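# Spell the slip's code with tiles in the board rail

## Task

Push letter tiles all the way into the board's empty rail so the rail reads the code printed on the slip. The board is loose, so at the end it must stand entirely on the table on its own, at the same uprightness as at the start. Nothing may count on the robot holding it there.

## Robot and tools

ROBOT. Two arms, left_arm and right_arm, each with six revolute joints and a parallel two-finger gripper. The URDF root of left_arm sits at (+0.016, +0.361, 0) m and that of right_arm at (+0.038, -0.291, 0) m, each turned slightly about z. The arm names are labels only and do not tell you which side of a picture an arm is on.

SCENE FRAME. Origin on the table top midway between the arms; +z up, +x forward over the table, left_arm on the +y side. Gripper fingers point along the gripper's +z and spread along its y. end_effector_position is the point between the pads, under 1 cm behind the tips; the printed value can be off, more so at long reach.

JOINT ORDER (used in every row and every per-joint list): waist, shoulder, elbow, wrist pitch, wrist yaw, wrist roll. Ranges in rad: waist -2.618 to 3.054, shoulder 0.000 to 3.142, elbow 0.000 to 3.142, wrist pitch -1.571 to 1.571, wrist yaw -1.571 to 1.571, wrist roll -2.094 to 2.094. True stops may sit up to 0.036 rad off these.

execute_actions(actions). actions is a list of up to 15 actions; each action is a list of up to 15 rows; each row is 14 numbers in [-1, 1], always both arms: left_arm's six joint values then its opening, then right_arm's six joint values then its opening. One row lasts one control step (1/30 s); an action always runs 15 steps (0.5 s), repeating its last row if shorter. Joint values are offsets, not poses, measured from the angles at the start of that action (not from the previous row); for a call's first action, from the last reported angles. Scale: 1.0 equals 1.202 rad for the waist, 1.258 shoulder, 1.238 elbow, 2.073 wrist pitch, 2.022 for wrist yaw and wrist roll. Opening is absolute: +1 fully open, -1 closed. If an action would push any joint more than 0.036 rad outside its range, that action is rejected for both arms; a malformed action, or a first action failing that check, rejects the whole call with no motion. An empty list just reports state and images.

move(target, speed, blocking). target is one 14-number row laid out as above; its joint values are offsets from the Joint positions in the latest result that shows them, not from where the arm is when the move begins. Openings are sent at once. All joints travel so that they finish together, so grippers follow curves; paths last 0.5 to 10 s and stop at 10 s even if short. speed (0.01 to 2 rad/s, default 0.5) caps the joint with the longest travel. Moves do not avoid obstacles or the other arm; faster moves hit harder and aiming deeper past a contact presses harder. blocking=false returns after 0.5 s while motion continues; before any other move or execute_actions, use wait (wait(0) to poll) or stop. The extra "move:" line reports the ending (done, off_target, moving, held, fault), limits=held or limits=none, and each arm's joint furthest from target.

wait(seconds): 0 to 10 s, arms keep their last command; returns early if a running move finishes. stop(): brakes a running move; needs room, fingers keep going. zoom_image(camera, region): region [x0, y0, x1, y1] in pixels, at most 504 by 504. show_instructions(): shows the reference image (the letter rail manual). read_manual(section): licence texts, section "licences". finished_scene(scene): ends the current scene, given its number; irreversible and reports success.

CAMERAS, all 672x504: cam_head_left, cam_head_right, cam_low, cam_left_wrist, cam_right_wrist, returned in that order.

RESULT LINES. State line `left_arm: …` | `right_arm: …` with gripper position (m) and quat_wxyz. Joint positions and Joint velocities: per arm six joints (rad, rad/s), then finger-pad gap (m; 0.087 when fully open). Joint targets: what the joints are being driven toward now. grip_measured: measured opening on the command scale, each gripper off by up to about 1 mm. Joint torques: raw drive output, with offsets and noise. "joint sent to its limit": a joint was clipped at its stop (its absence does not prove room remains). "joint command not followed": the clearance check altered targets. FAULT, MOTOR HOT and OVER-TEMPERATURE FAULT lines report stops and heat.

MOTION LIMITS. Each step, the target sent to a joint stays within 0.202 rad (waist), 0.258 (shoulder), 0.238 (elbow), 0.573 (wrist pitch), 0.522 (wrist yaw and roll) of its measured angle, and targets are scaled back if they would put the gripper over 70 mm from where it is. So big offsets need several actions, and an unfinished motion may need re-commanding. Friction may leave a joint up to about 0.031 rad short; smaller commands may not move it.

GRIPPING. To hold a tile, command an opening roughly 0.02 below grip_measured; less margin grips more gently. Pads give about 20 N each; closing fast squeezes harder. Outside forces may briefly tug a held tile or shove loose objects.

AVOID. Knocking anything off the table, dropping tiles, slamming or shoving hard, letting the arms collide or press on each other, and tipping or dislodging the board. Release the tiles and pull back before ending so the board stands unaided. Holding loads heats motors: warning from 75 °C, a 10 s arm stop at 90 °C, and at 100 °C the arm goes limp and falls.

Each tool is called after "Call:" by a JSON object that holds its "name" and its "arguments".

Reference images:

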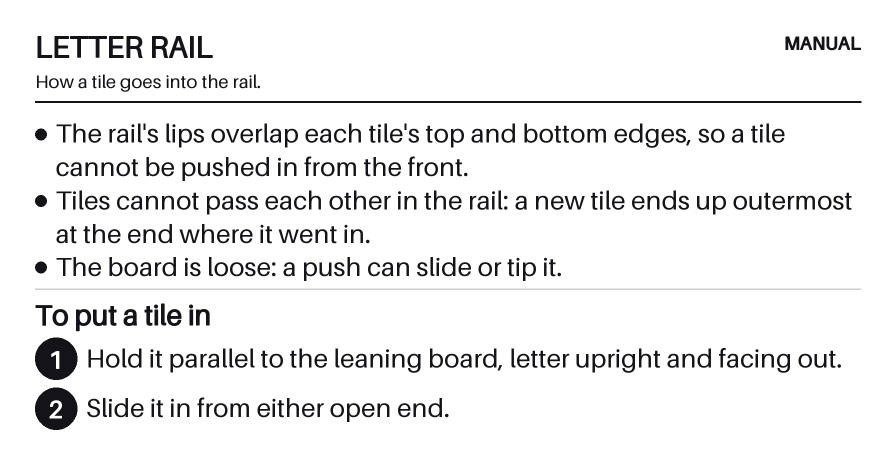

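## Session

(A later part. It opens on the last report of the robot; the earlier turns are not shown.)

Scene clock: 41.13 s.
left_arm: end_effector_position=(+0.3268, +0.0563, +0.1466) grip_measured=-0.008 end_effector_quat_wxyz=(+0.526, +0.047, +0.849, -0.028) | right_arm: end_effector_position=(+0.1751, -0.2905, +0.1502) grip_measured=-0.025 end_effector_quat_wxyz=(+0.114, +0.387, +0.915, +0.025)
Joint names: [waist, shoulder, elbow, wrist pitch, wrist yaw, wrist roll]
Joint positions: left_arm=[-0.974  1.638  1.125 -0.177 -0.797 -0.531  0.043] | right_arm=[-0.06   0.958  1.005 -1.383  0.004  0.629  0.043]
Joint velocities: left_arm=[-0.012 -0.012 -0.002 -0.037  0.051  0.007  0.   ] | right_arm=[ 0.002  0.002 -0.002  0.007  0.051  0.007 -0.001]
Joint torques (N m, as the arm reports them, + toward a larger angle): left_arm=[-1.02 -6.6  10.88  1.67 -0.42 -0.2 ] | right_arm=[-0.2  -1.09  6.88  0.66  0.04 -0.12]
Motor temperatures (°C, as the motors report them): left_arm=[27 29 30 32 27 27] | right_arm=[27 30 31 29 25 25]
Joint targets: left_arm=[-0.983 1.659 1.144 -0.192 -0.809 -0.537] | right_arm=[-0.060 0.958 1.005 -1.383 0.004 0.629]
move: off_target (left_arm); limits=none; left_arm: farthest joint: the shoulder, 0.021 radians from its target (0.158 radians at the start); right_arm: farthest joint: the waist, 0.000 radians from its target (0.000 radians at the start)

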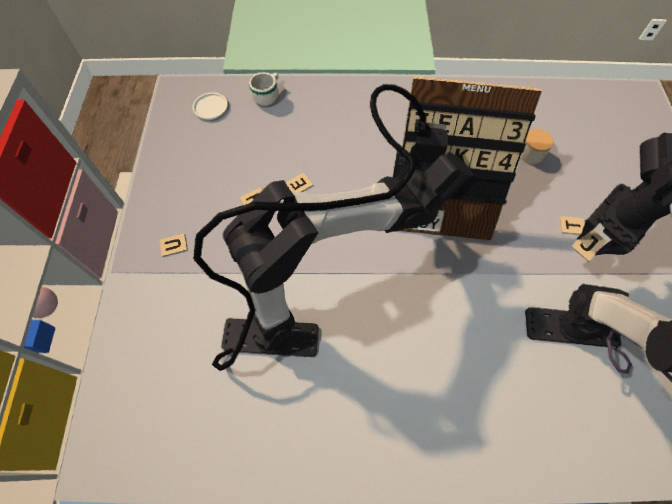

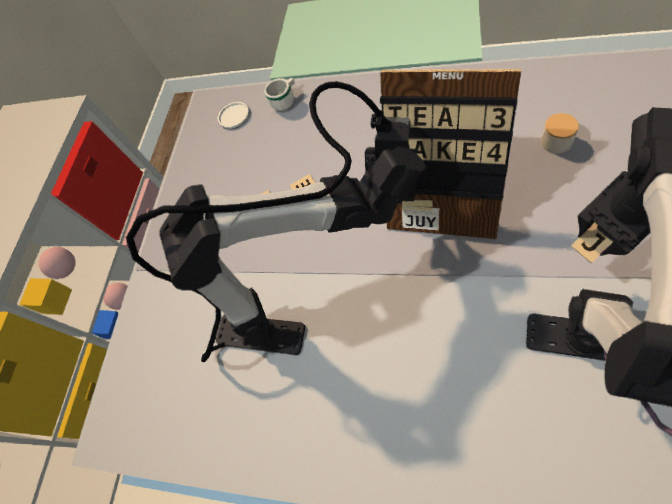

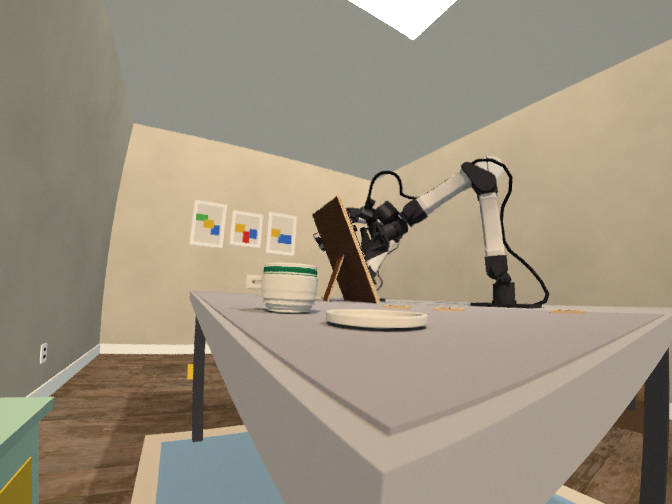

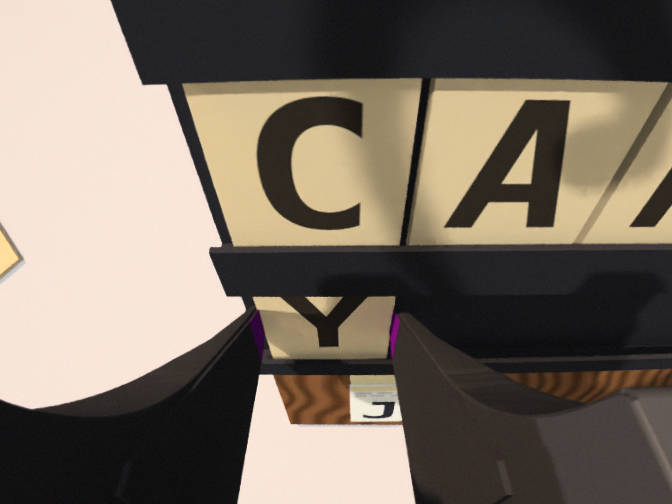

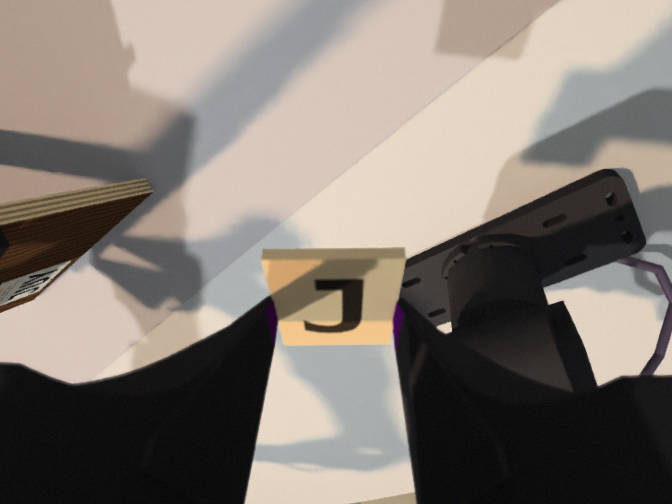

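Call:
{"name": "execute_actions", "arguments": {"actions": [[[0,0,0,0,0,0,0.4,0,0,0,0,0,0,-0.05]]]}}

Call:
{"name": "move", "arguments": {"target": [-0.075,-0.075,-0.085,0,0,0,0.4,0,0,0,0,0,0,-0.05], "speed": 0.2}}

Call:
{"name": "move", "arguments": {"target": [0,-0.45,0,-0.5,0,0,0.4,0.9,0,0,0,0,0,-0.05], "speed": 1}}

Scene clock: 41.80 s.
left_arm: end_effector_position=(+0.3268, +0.0563, +0.1466) grip_measured=+0.400 end_effector_quat_wxyz=(+0.526, +0.047, +0.848, -0.028) | right_arm: end_effector_position=(+0.1751, -0.2905, +0.1502) grip_measured=-0.025 end_effector_quat_wxyz=(+0.114, +0.387, +0.915, +0.025)
Joint names: [waist, shoulder, elbow, wrist pitch, wrist yaw, wrist roll]
Joint positions: left_arm=[-0.974  1.638  1.125 -0.177 -0.798 -0.531  0.061] | right_arm=[-0.06   0.958  1.005 -1.383  0.004  0.629  0.043]
Joint velocities: left_arm=[-0.022  0.012 -0.027  0.007  0.051  0.081 -0.001] | right_arm=[-0.007  0.002  0.012 -0.037  0.081 -0.037  0.   ]
Joint torques (N m, as the arm reports them, + toward a larger angle): left_arm=[-0.31 -8.34  9.04  1.84 -0.29 -0.15] | right_arm=[-0.11 -1.14  6.6   0.69  0.03 -0.07]
Motor temperatures (°C, as the motors report them): left_arm=[27 29 30 32 27 27] | right_arm=[27 30 31 29 25 25]
Joint targets: left_arm=[-0.974 1.638 1.125 -0.177 -0.797 -0.531] | right_arm=[-0.060 0.958 1.005 -1.383 0.004 0.629]

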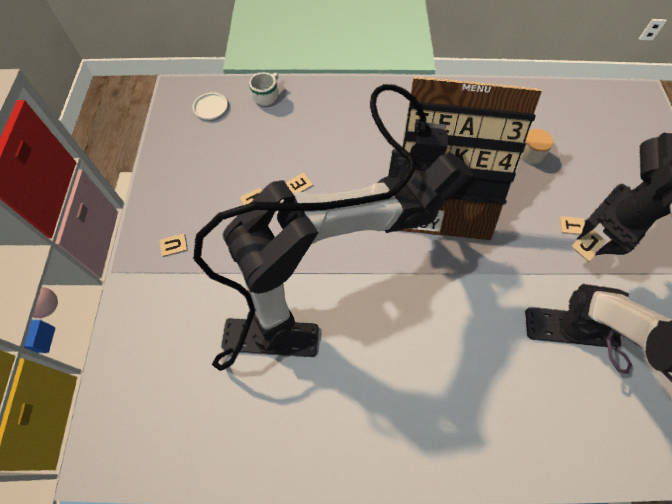

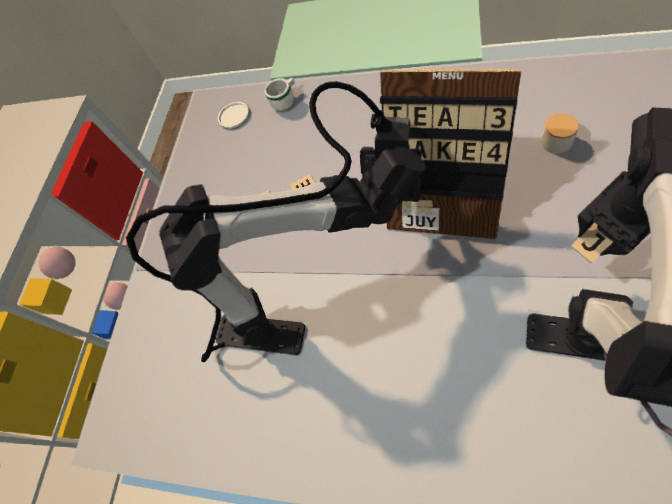

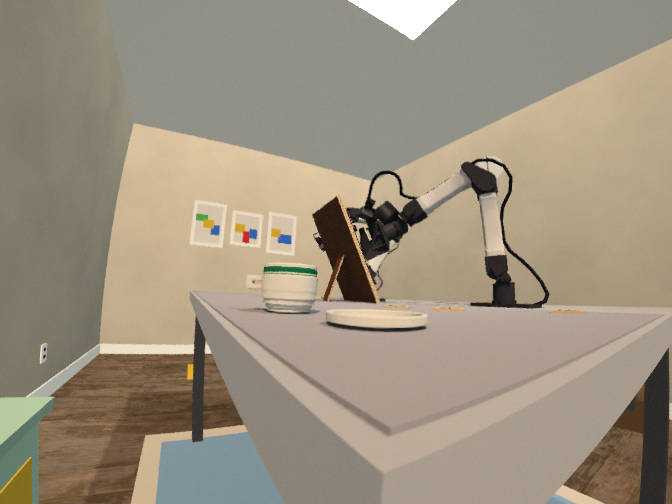

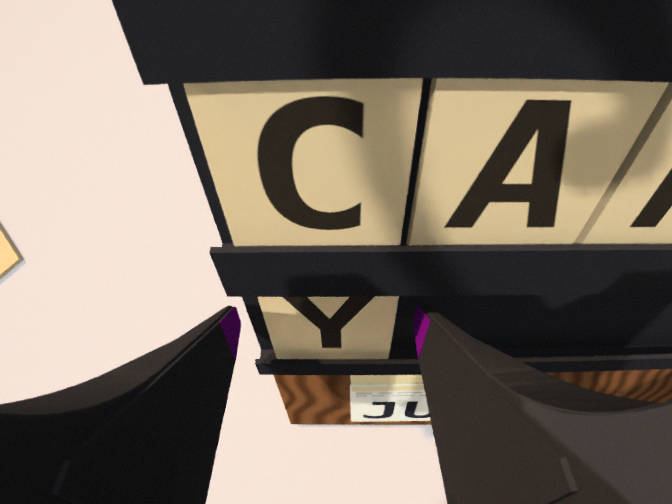

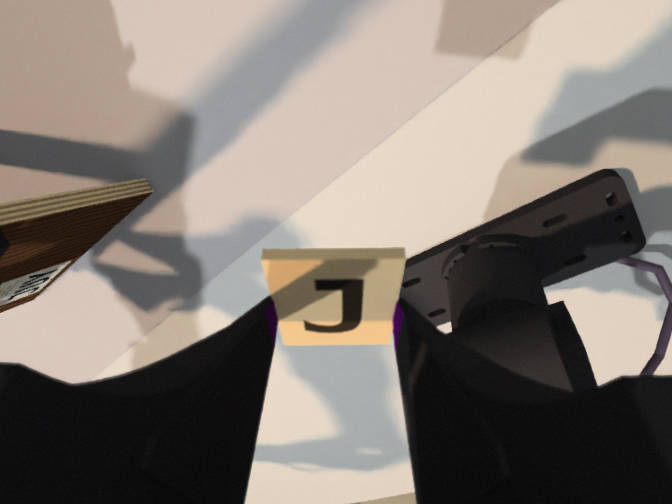

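Scene clock: 42.63 s.
left_arm: end_effector_position=(+0.2917, +0.0504, +0.1481) grip_measured=+0.400 end_effector_quat_wxyz=(+0.526, +0.081, +0.845, -0.051) | right_arm: end_effector_position=(+0.1751, -0.2905, +0.1502) grip_measured=-0.025 end_effector_quat_wxyz=(+0.114, +0.387, +0.915, +0.025)
Joint names: [waist, shoulder, elbow, wrist pitch, wrist yaw, wrist roll]
Joint positions: left_arm=[-1.056  1.557  1.046 -0.175 -0.798 -0.531  0.061] | right_arm=[-0.06   0.958  1.005 -1.383  0.004  0.629  0.043]
Joint velocities: left_arm=[ 0.002 -0.012  0.022 -0.022  0.007 -0.022 -0.001] | right_arm=[-0.007  0.002  0.002 -0.007 -0.11  -0.007 -0.001]
Joint torques (N m, as the arm reports them, + toward a larger angle): left_arm=[-1.01 -8.63  6.51  1.82 -0.29 -0.14] | right_arm=[ 0.02 -1.16  6.81  0.69  0.01 -0.16]
Motor temperatures (°C, as the motors report them): left_arm=[27 29 30 32 27 27] | right_arm=[27 30 31 29 25 25]
Joint targets: left_arm=[-1.064 1.544 1.020 -0.177 -0.798 -0.531] | right_arm=[-0.060 0.958 1.005 -1.383 0.004 0.629]
move: off_target (left_arm); limits=none; left_arm: farthest joint: the elbow, 0.026 radians from its target (0.105 radians at the start); right_arm: farthest joint: the waist, 0.000 radians from its target (0.000 radians at the start)

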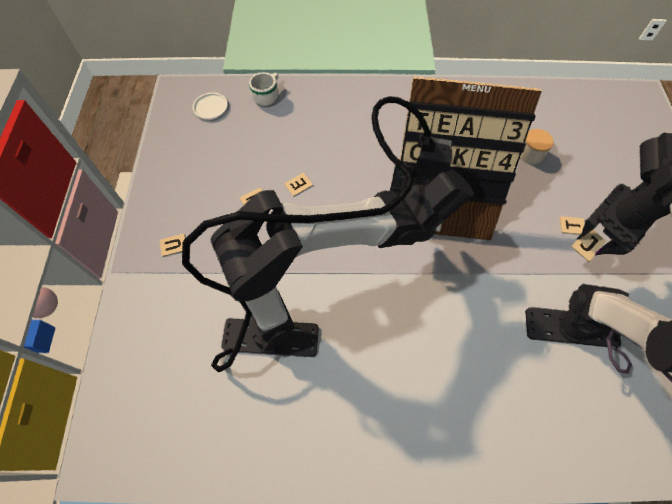

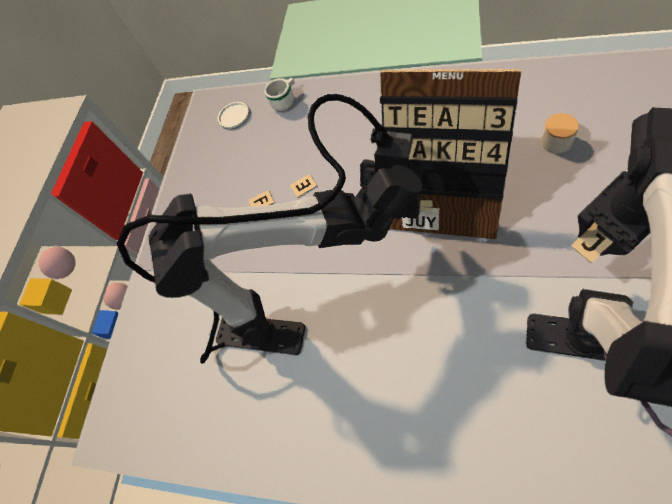

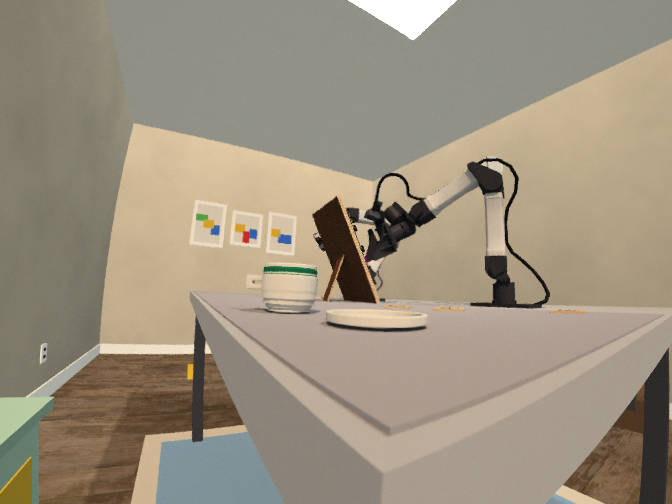

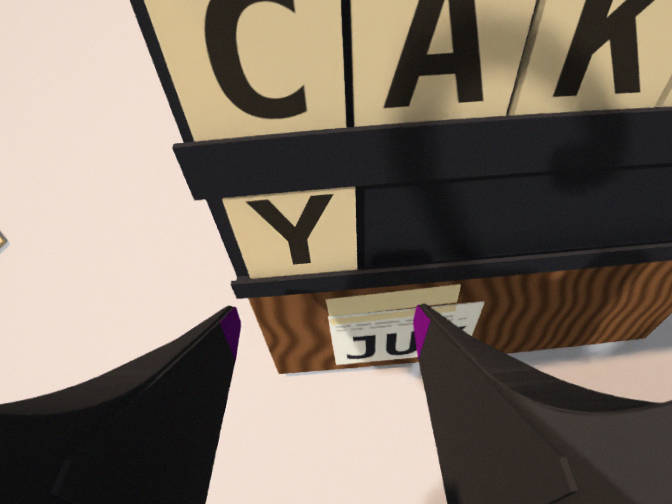

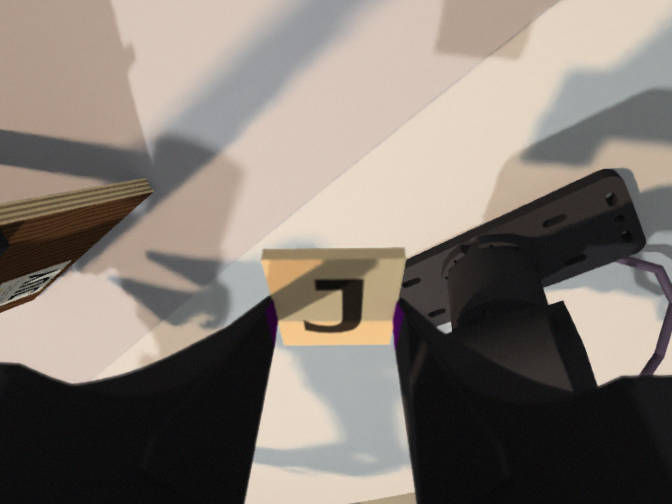

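Scene clock: 44.60 s.
left_arm: end_effector_position=(+0.1918, +0.2546, +0.1986) grip_measured=+0.400 end_effector_quat_wxyz=(+0.409, +0.183, +0.886, +0.118) | right_arm: end_effector_position=(+0.1034, -0.1703, +0.1502) grip_measured=-0.025 end_effector_quat_wxyz=(+0.087, -0.134, +0.984, +0.079)
Joint names: [waist, shoulder, elbow, wrist pitch, wrist yaw, wrist roll]
Joint positions: left_arm=[-1.056  1.002  1.046 -1.196 -0.798 -0.531  0.061] | right_arm=[ 1.013  0.958  1.005 -1.383  0.006  0.629  0.043]
Joint velocities: left_arm=[ 0.012  0.007 -0.027 -0.051 -0.007  0.066  0.   ] | right_arm=[ 0.007  0.007  0.002 -0.037 -0.066 -0.066 -0.   ]
Joint torques (N m, as the arm reports them, + toward a larger angle): left_arm=[-0.35 -2.56  8.25  1.13 -0.41 -0.17] | right_arm=[ 1.11 -1.23  6.63  0.69  0.03 -0.15]
Motor temperatures (°C, as the motors report them): left_arm=[27 29 30 32 27 27] | right_arm=[27 30 31 29 25 25]
Joint targets: left_arm=[-1.056 0.991 1.046 -1.211 -0.798 -0.531] | right_arm=[1.022 0.958 1.005 -1.383 0.004 0.629]
move: done; limits=none; left_arm: farthest joint: the wrist pitch, 0.015 radians from its target (1.037 radians at the start); right_arm: farthest joint: the waist, 0.009 radians from its target (1.082 radians at the start)

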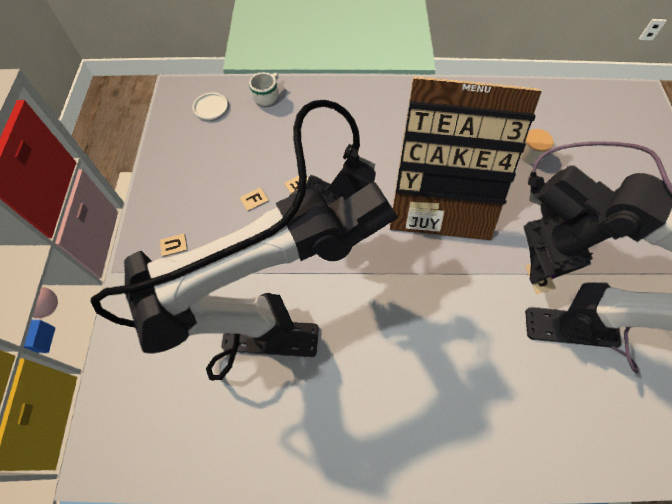

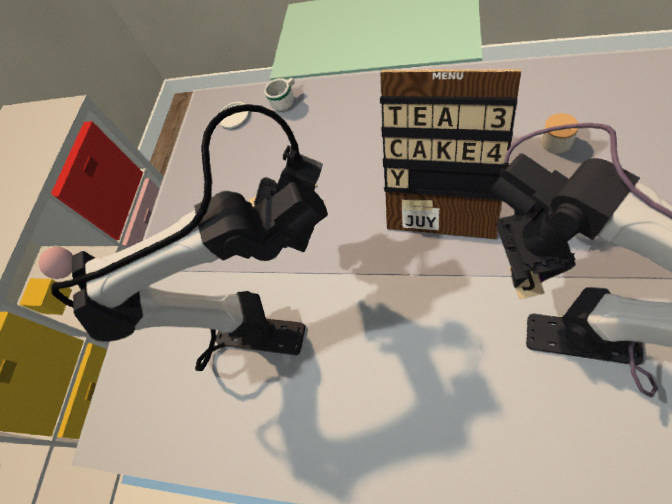

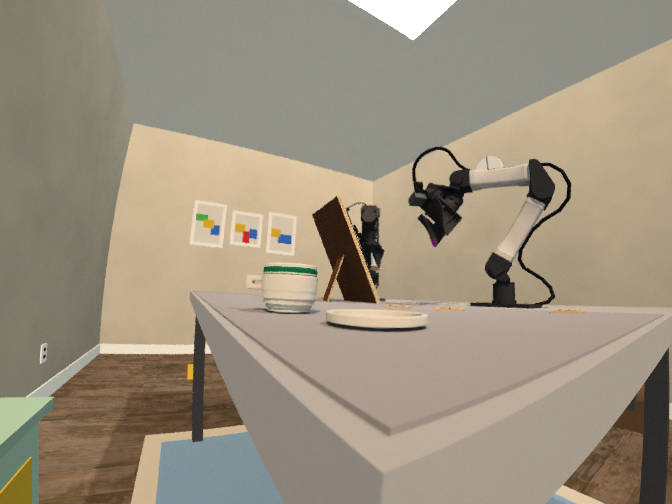

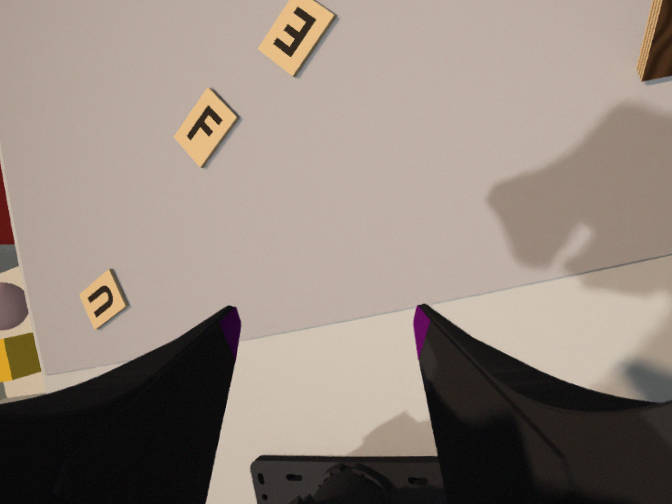

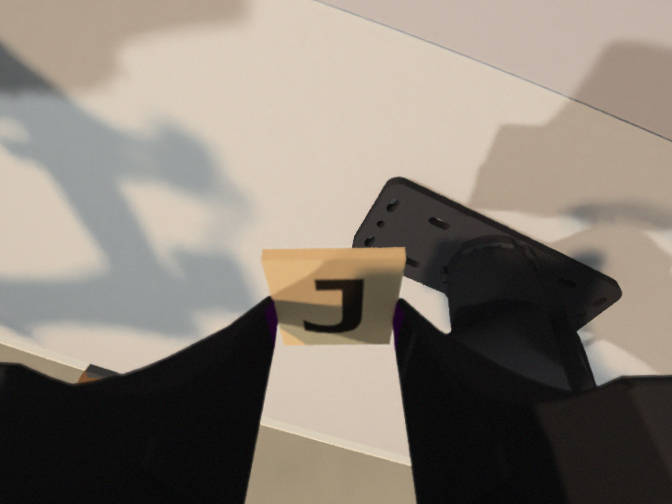

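Call:
{"name": "move", "arguments": {"target": [1,0,0,0,0.4,-0.188,0.5,0.563,0,0,0,0,0.63,-0.05], "speed": 1.2}}

Call:
{"name": "move", "arguments": {"target": [0.73,0.75,0.307,0.075,0,0,0.5,0,0.768,0.31,0.169,0,0,-0.05], "speed": 0.9}}

Scene clock: 46.83 s.
left_arm: end_effector_position=(+0.2161, +0.3443, +0.1681) grip_measured=+0.500 end_effector_quat_wxyz=(+0.191, -0.461, +0.863, -0.082) | right_arm: end_effector_position=(+0.0001, -0.1099, +0.1609) grip_measured=-0.025 end_effector_quat_wxyz=(-0.015, +0.161, +0.980, +0.116)
Joint names: [waist, shoulder, elbow, wrist pitch, wrist yaw, wrist roll]
Joint positions: left_arm=[ 0.136  1.002  1.046 -1.195 -0.003 -0.905  0.066] | right_arm=[ 1.68   0.958  1.005 -1.383  0.008  1.892  0.043]
Joint velocities: left_arm=[ 0.002  0.017 -0.007 -0.051 -0.022  0.007 -0.001] | right_arm=[-0.002 -0.007 -0.012 -0.022 -0.022  0.022  0.   ]
Joint torques (N m, as the arm reports them, + toward a larger angle): left_arm=[ 0.43 -1.71  8.34  1.33  0.07 -0.16] | right_arm=[ 0.85 -0.98  6.76  0.58  0.03 -0.04]
Motor temperatures (°C, as the motors report them): left_arm=[27 29 30 32 27 27] | right_arm=[27 30 32 29 25 25]
Joint targets: left_arm=[0.146 1.002 1.046 -1.196 0.011 -0.911] | right_arm=[1.689 0.958 1.005 -1.383 0.006 1.903]
move: done; limits=none; left_arm: farthest joint: the wrist yaw, 0.014 radians from its target (0.809 radians at the start); right_arm: farthest joint: the wrist roll, 0.011 radians from its target (1.274 radians at the start)

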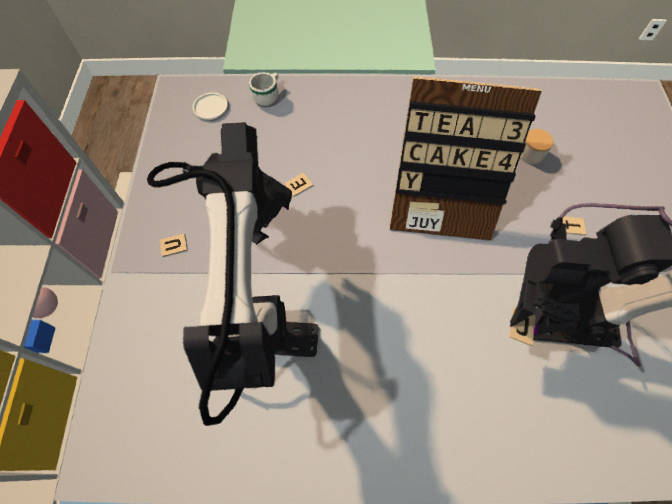

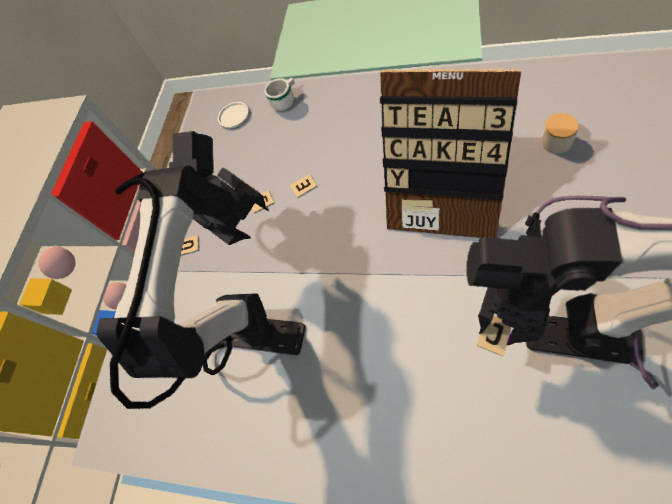

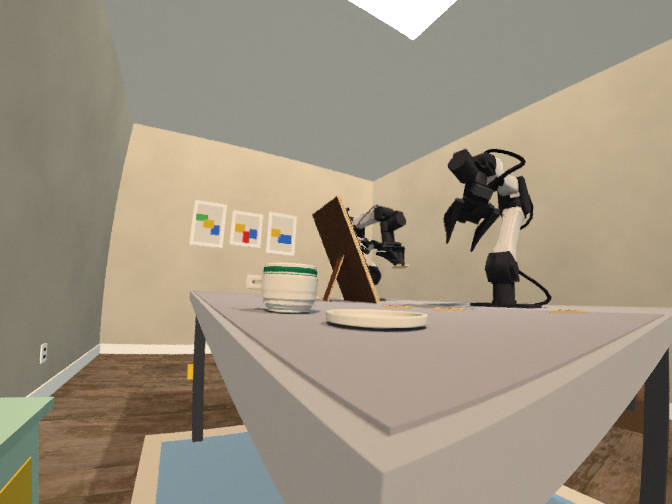

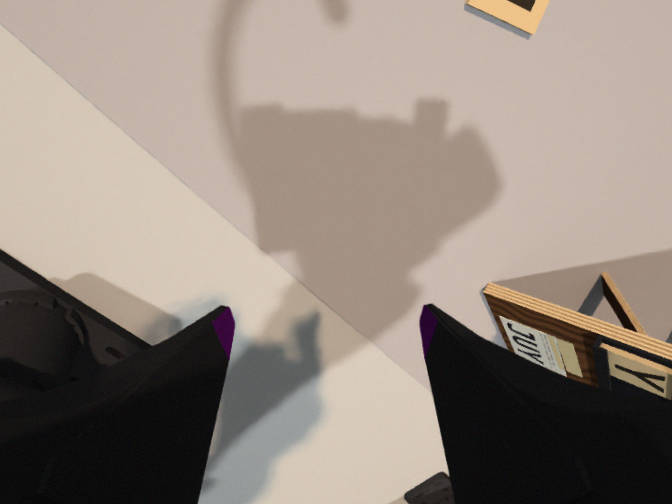

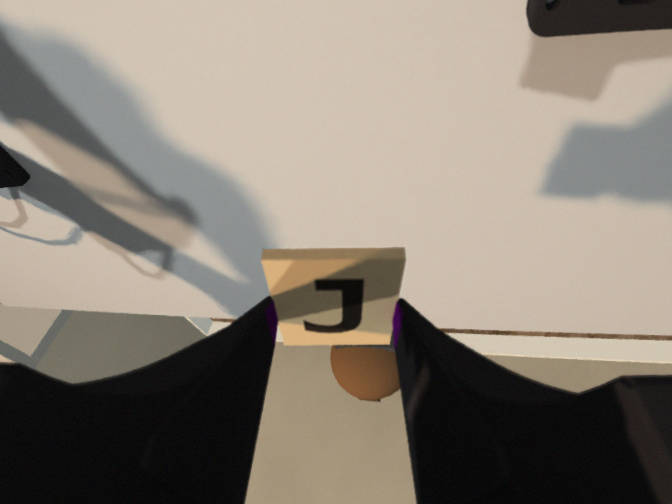

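Scene clock: 48.57 s.
left_arm: end_effector_position=(+0.2330, +0.6119, +0.0389) grip_measured=+0.500 end_effector_quat_wxyz=(+0.001, +0.802, -0.598, -0.001) | right_arm: end_effector_position=(+0.0007, +0.0703, +0.0390) grip_measured=-0.025 end_effector_quat_wxyz=(+0.005, +0.161, +0.987, -0.003)
Joint names: [waist, shoulder, elbow, wrist pitch, wrist yaw, wrist roll]
Joint positions: left_arm=[ 1.015  1.936  1.408 -1.045 -0.002 -0.905  0.066] | right_arm=[ 1.68   1.912  1.376 -1.042  0.008  1.892  0.043]
Joint velocities: left_arm=[ 0.017 -0.032 -0.002 -0.066  0.051  0.022 -0.   ] | right_arm=[-0.002  0.002  0.007 -0.007 -0.007 -0.066 -0.   ]
Joint torques (N m, as the arm reports them, + toward a larger angle): left_arm=[-0.44 -9.12  9.37  0.55 -0.08 -0.14] | right_arm=[ 0.24 -9.27  7.41  0.17  0.11 -0.14]
Motor temperatures (°C, as the motors report them): left_arm=[27 29 31 32 27 27] | right_arm=[27 30 32 29 25 25]
Joint targets: left_arm=[1.013 1.946 1.426 -1.040 -0.003 -0.905] | right_arm=[1.680 1.924 1.388 -1.032 0.008 1.892]
move: done; limits=none; left_arm: farthest joint: the elbow, 0.019 radians from its target (0.380 radians at the start); right_arm: farthest joint: the elbow, 0.013 radians from its target (0.384 radians at the start)

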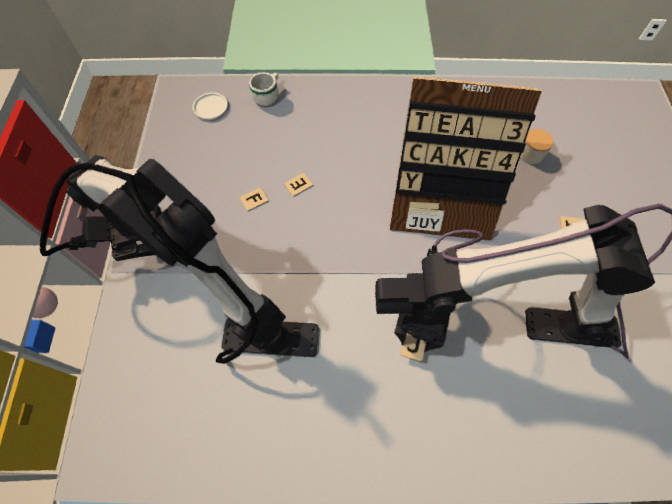

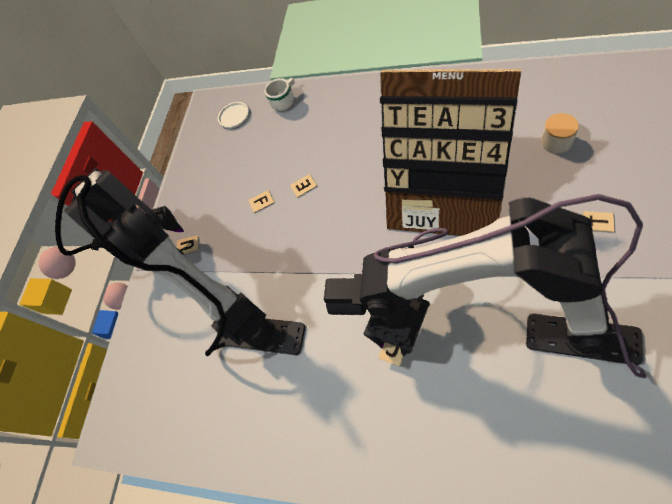

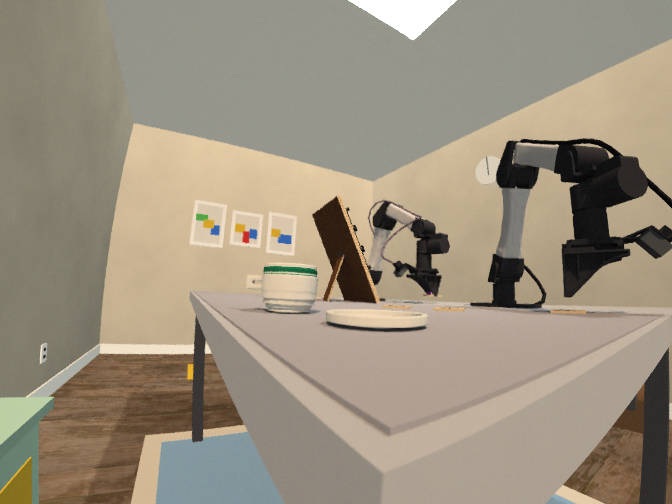

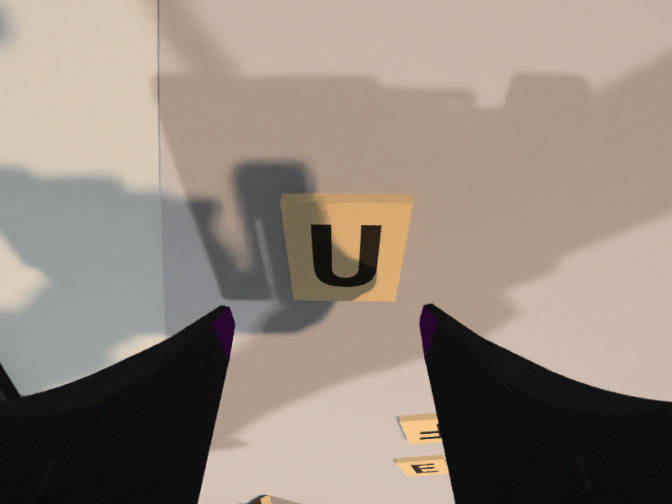

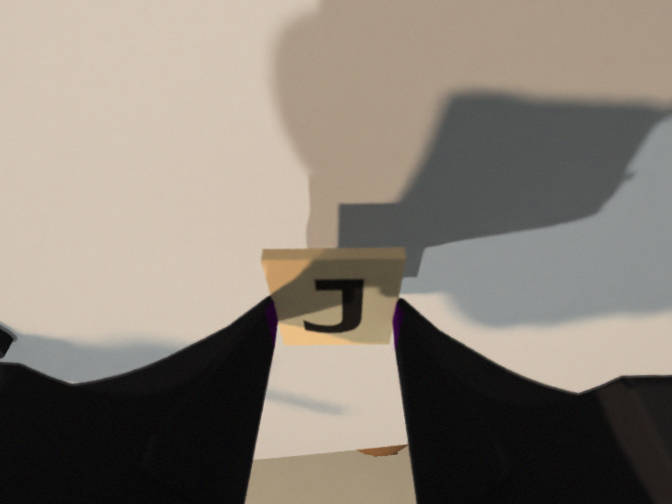

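Call:
{"name": "execute_actions", "arguments": {"actions": []}}

Scene clock: 49.13 s.
left_arm: end_effector_position=(+0.2330, +0.6119, +0.0389) grip_measured=+0.500 end_effector_quat_wxyz=(+0.001, +0.802, -0.598, -0.001) | right_arm: end_effector_position=(+0.0007, +0.0703, +0.0390) grip_measured=-0.025 end_effector_quat_wxyz=(+0.005, +0.161, +0.987, -0.003)
Joint names: [waist, shoulder, elbow, wrist pitch, wrist yaw, wrist roll]
Joint positions: left_arm=[ 1.015  1.936  1.408 -1.045 -0.002 -0.905  0.066] | right_arm=[ 1.68   1.912  1.376 -1.042  0.008  1.892  0.043]
Joint velocities: left_arm=[-0.012 -0.012 -0.012 -0.007  0.037  0.022 -0.001] | right_arm=[ 0.007  0.007 -0.012 -0.037 -0.051 -0.022  0.001]
Joint torques (N m, as the arm reports them, + toward a larger angle): left_arm=[-0.48 -9.2   9.38  0.54 -0.07 -0.15] | right_arm=[ 0.07 -9.27  7.28  0.23  0.09 -0.08]
Motor temperatures (°C, as the motors report them): left_arm=[27 29 31 32 27 27] | right_arm=[27 30 32 29 25 25]
Joint targets: left_arm=[1.013 1.946 1.426 -1.040 -0.003 -0.905] | right_arm=[1.680 1.924 1.388 -1.033 0.008 1.892]

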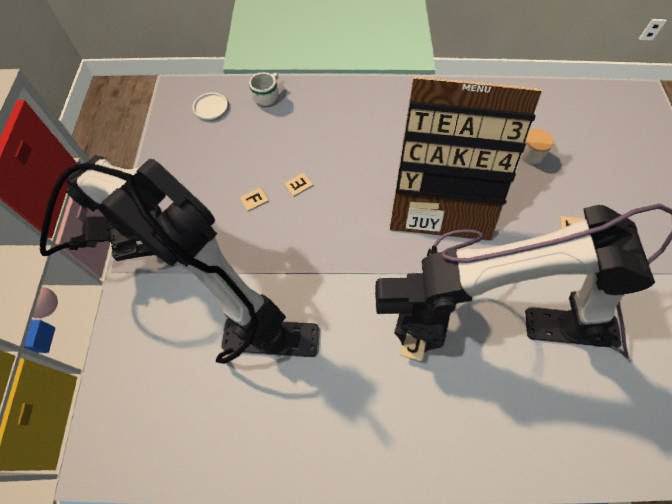

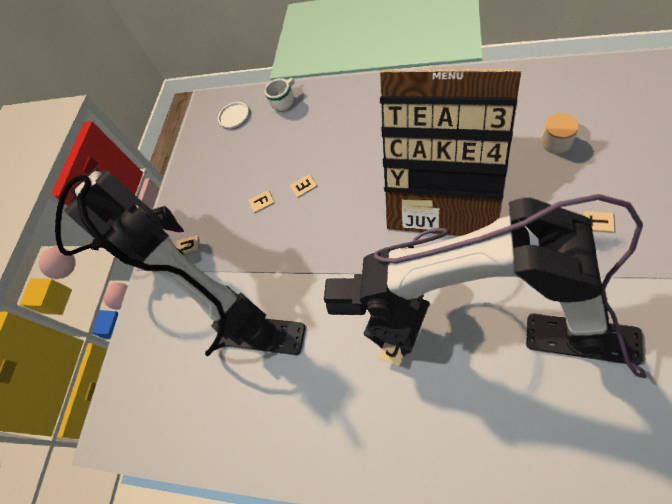

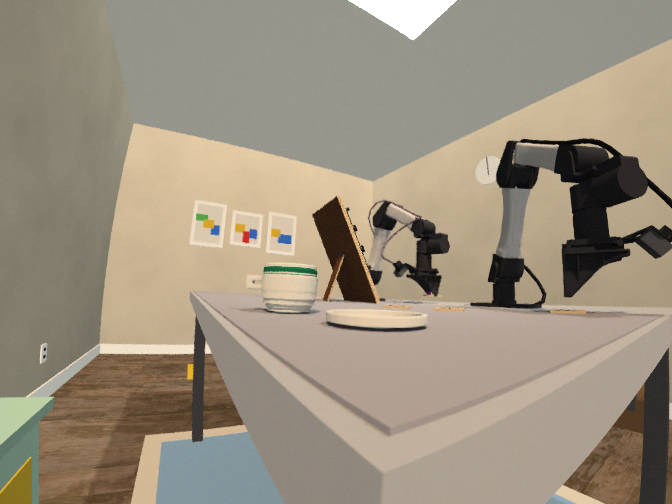

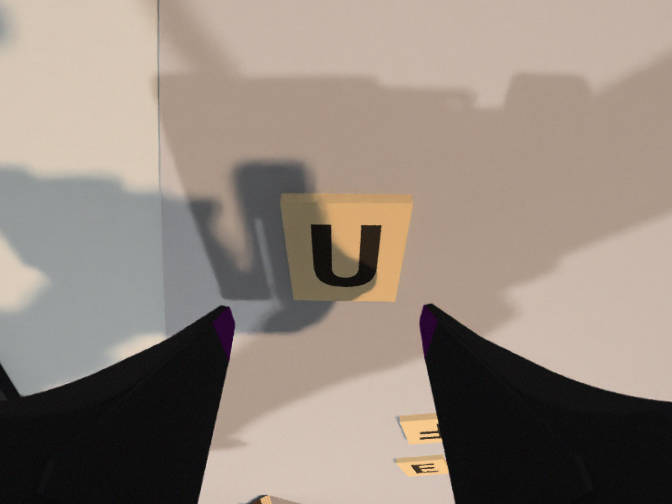

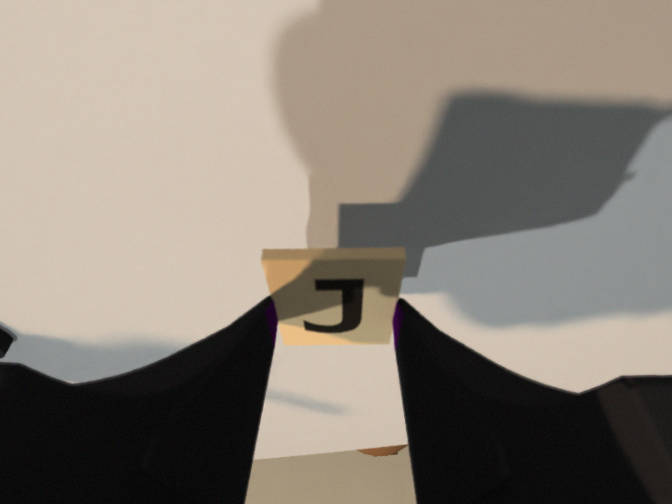

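Call:
{"name": "move", "arguments": {"target": [-0.022,0.05,-0.062,0.053,0,-0.011,0.5,0,0.078,0.008,0.045,0,0,-0.05], "speed": 0.2}}

Scene clock: 50.37 s.
left_arm: end_effector_position=(+0.2385, +0.6094, +0.0107) grip_measured=+0.500 end_effector_quat_wxyz=(+0.004, +0.801, -0.598, -0.001) | right_arm: end_effector_position=(+0.0007, +0.0844, +0.0129) grip_measured=-0.025 end_effector_quat_wxyz=(+0.004, +0.161, +0.987, +0.000)
Joint names: [waist, shoulder, elbow, wrist pitch, wrist yaw, wrist roll]
Joint positions: left_arm=[ 0.998  1.981  1.353 -0.951 -0.002 -0.92   0.066] | right_arm=[ 1.68   1.99   1.376 -0.958  0.008  1.892  0.043]
Joint velocities: left_arm=[ 0.002  0.027 -0.007  0.007  0.022 -0.051 -0.   ] | right_arm=[-0.012 -0.007 -0.017 -0.081  0.022 -0.037  0.001]
Joint torques (N m, as the arm reports them, + toward a larger angle): left_arm=[-1.06 -8.82  5.12  0.64 -0.07 -0.21] | right_arm=[-0.06 -9.2   6.99  0.26  0.03 -0.15]
Motor temperatures (°C, as the motors report them): left_arm=[27 30 30 32 27 27] | right_arm=[27 31 32 29 25 25]
Joint targets: left_arm=[0.989 1.999 1.331 -0.935 -0.002 -0.928] | right_arm=[1.680 2.010 1.386 -0.949 0.008 1.892]
move: off_target (left_arm, right_arm); limits=none; left_arm: farthest joint: the elbow, 0.022 radians from its target (0.076 radians at the start); right_arm: farthest joint: the shoulder, 0.021 radians from its target (0.098 radians at the start)

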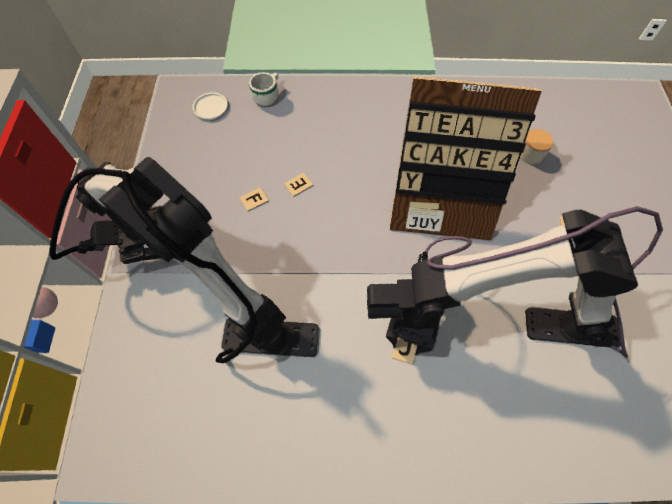

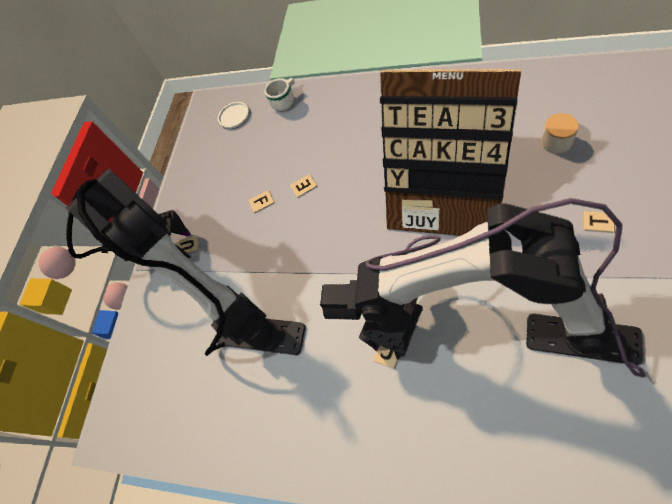

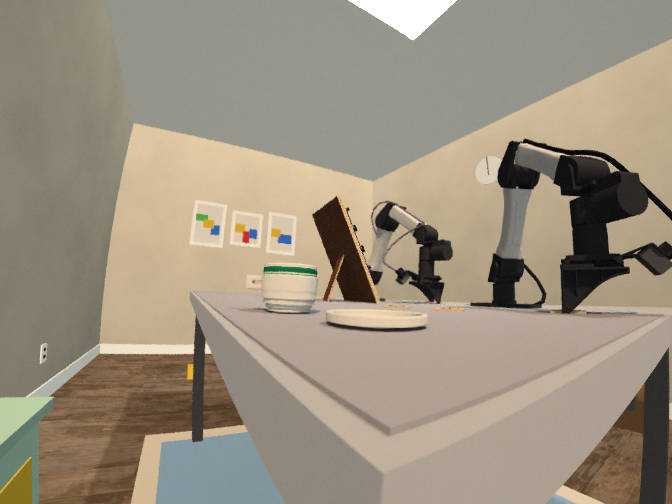

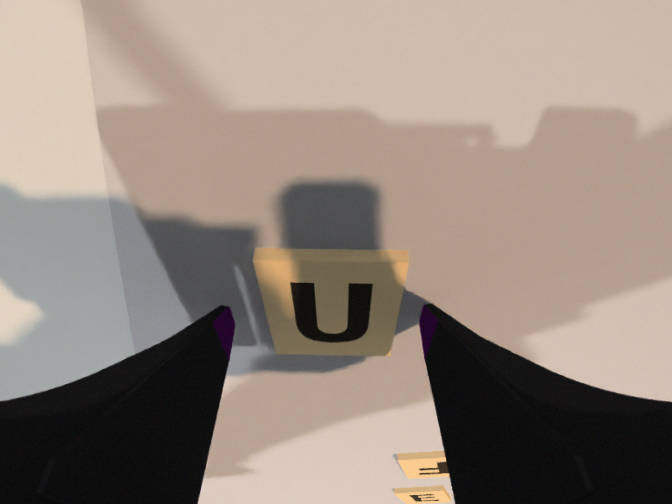

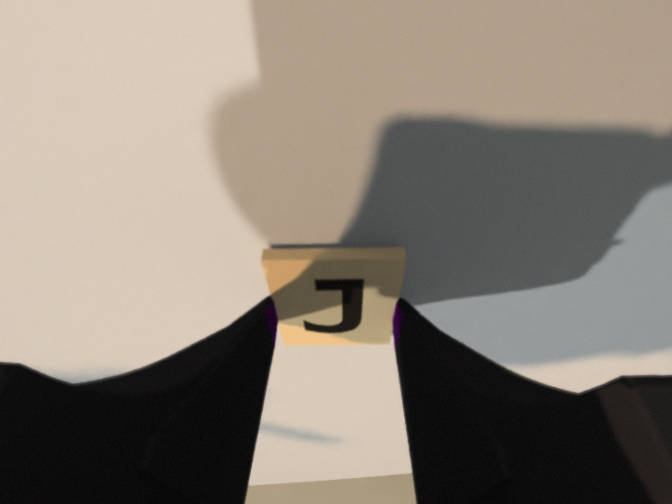

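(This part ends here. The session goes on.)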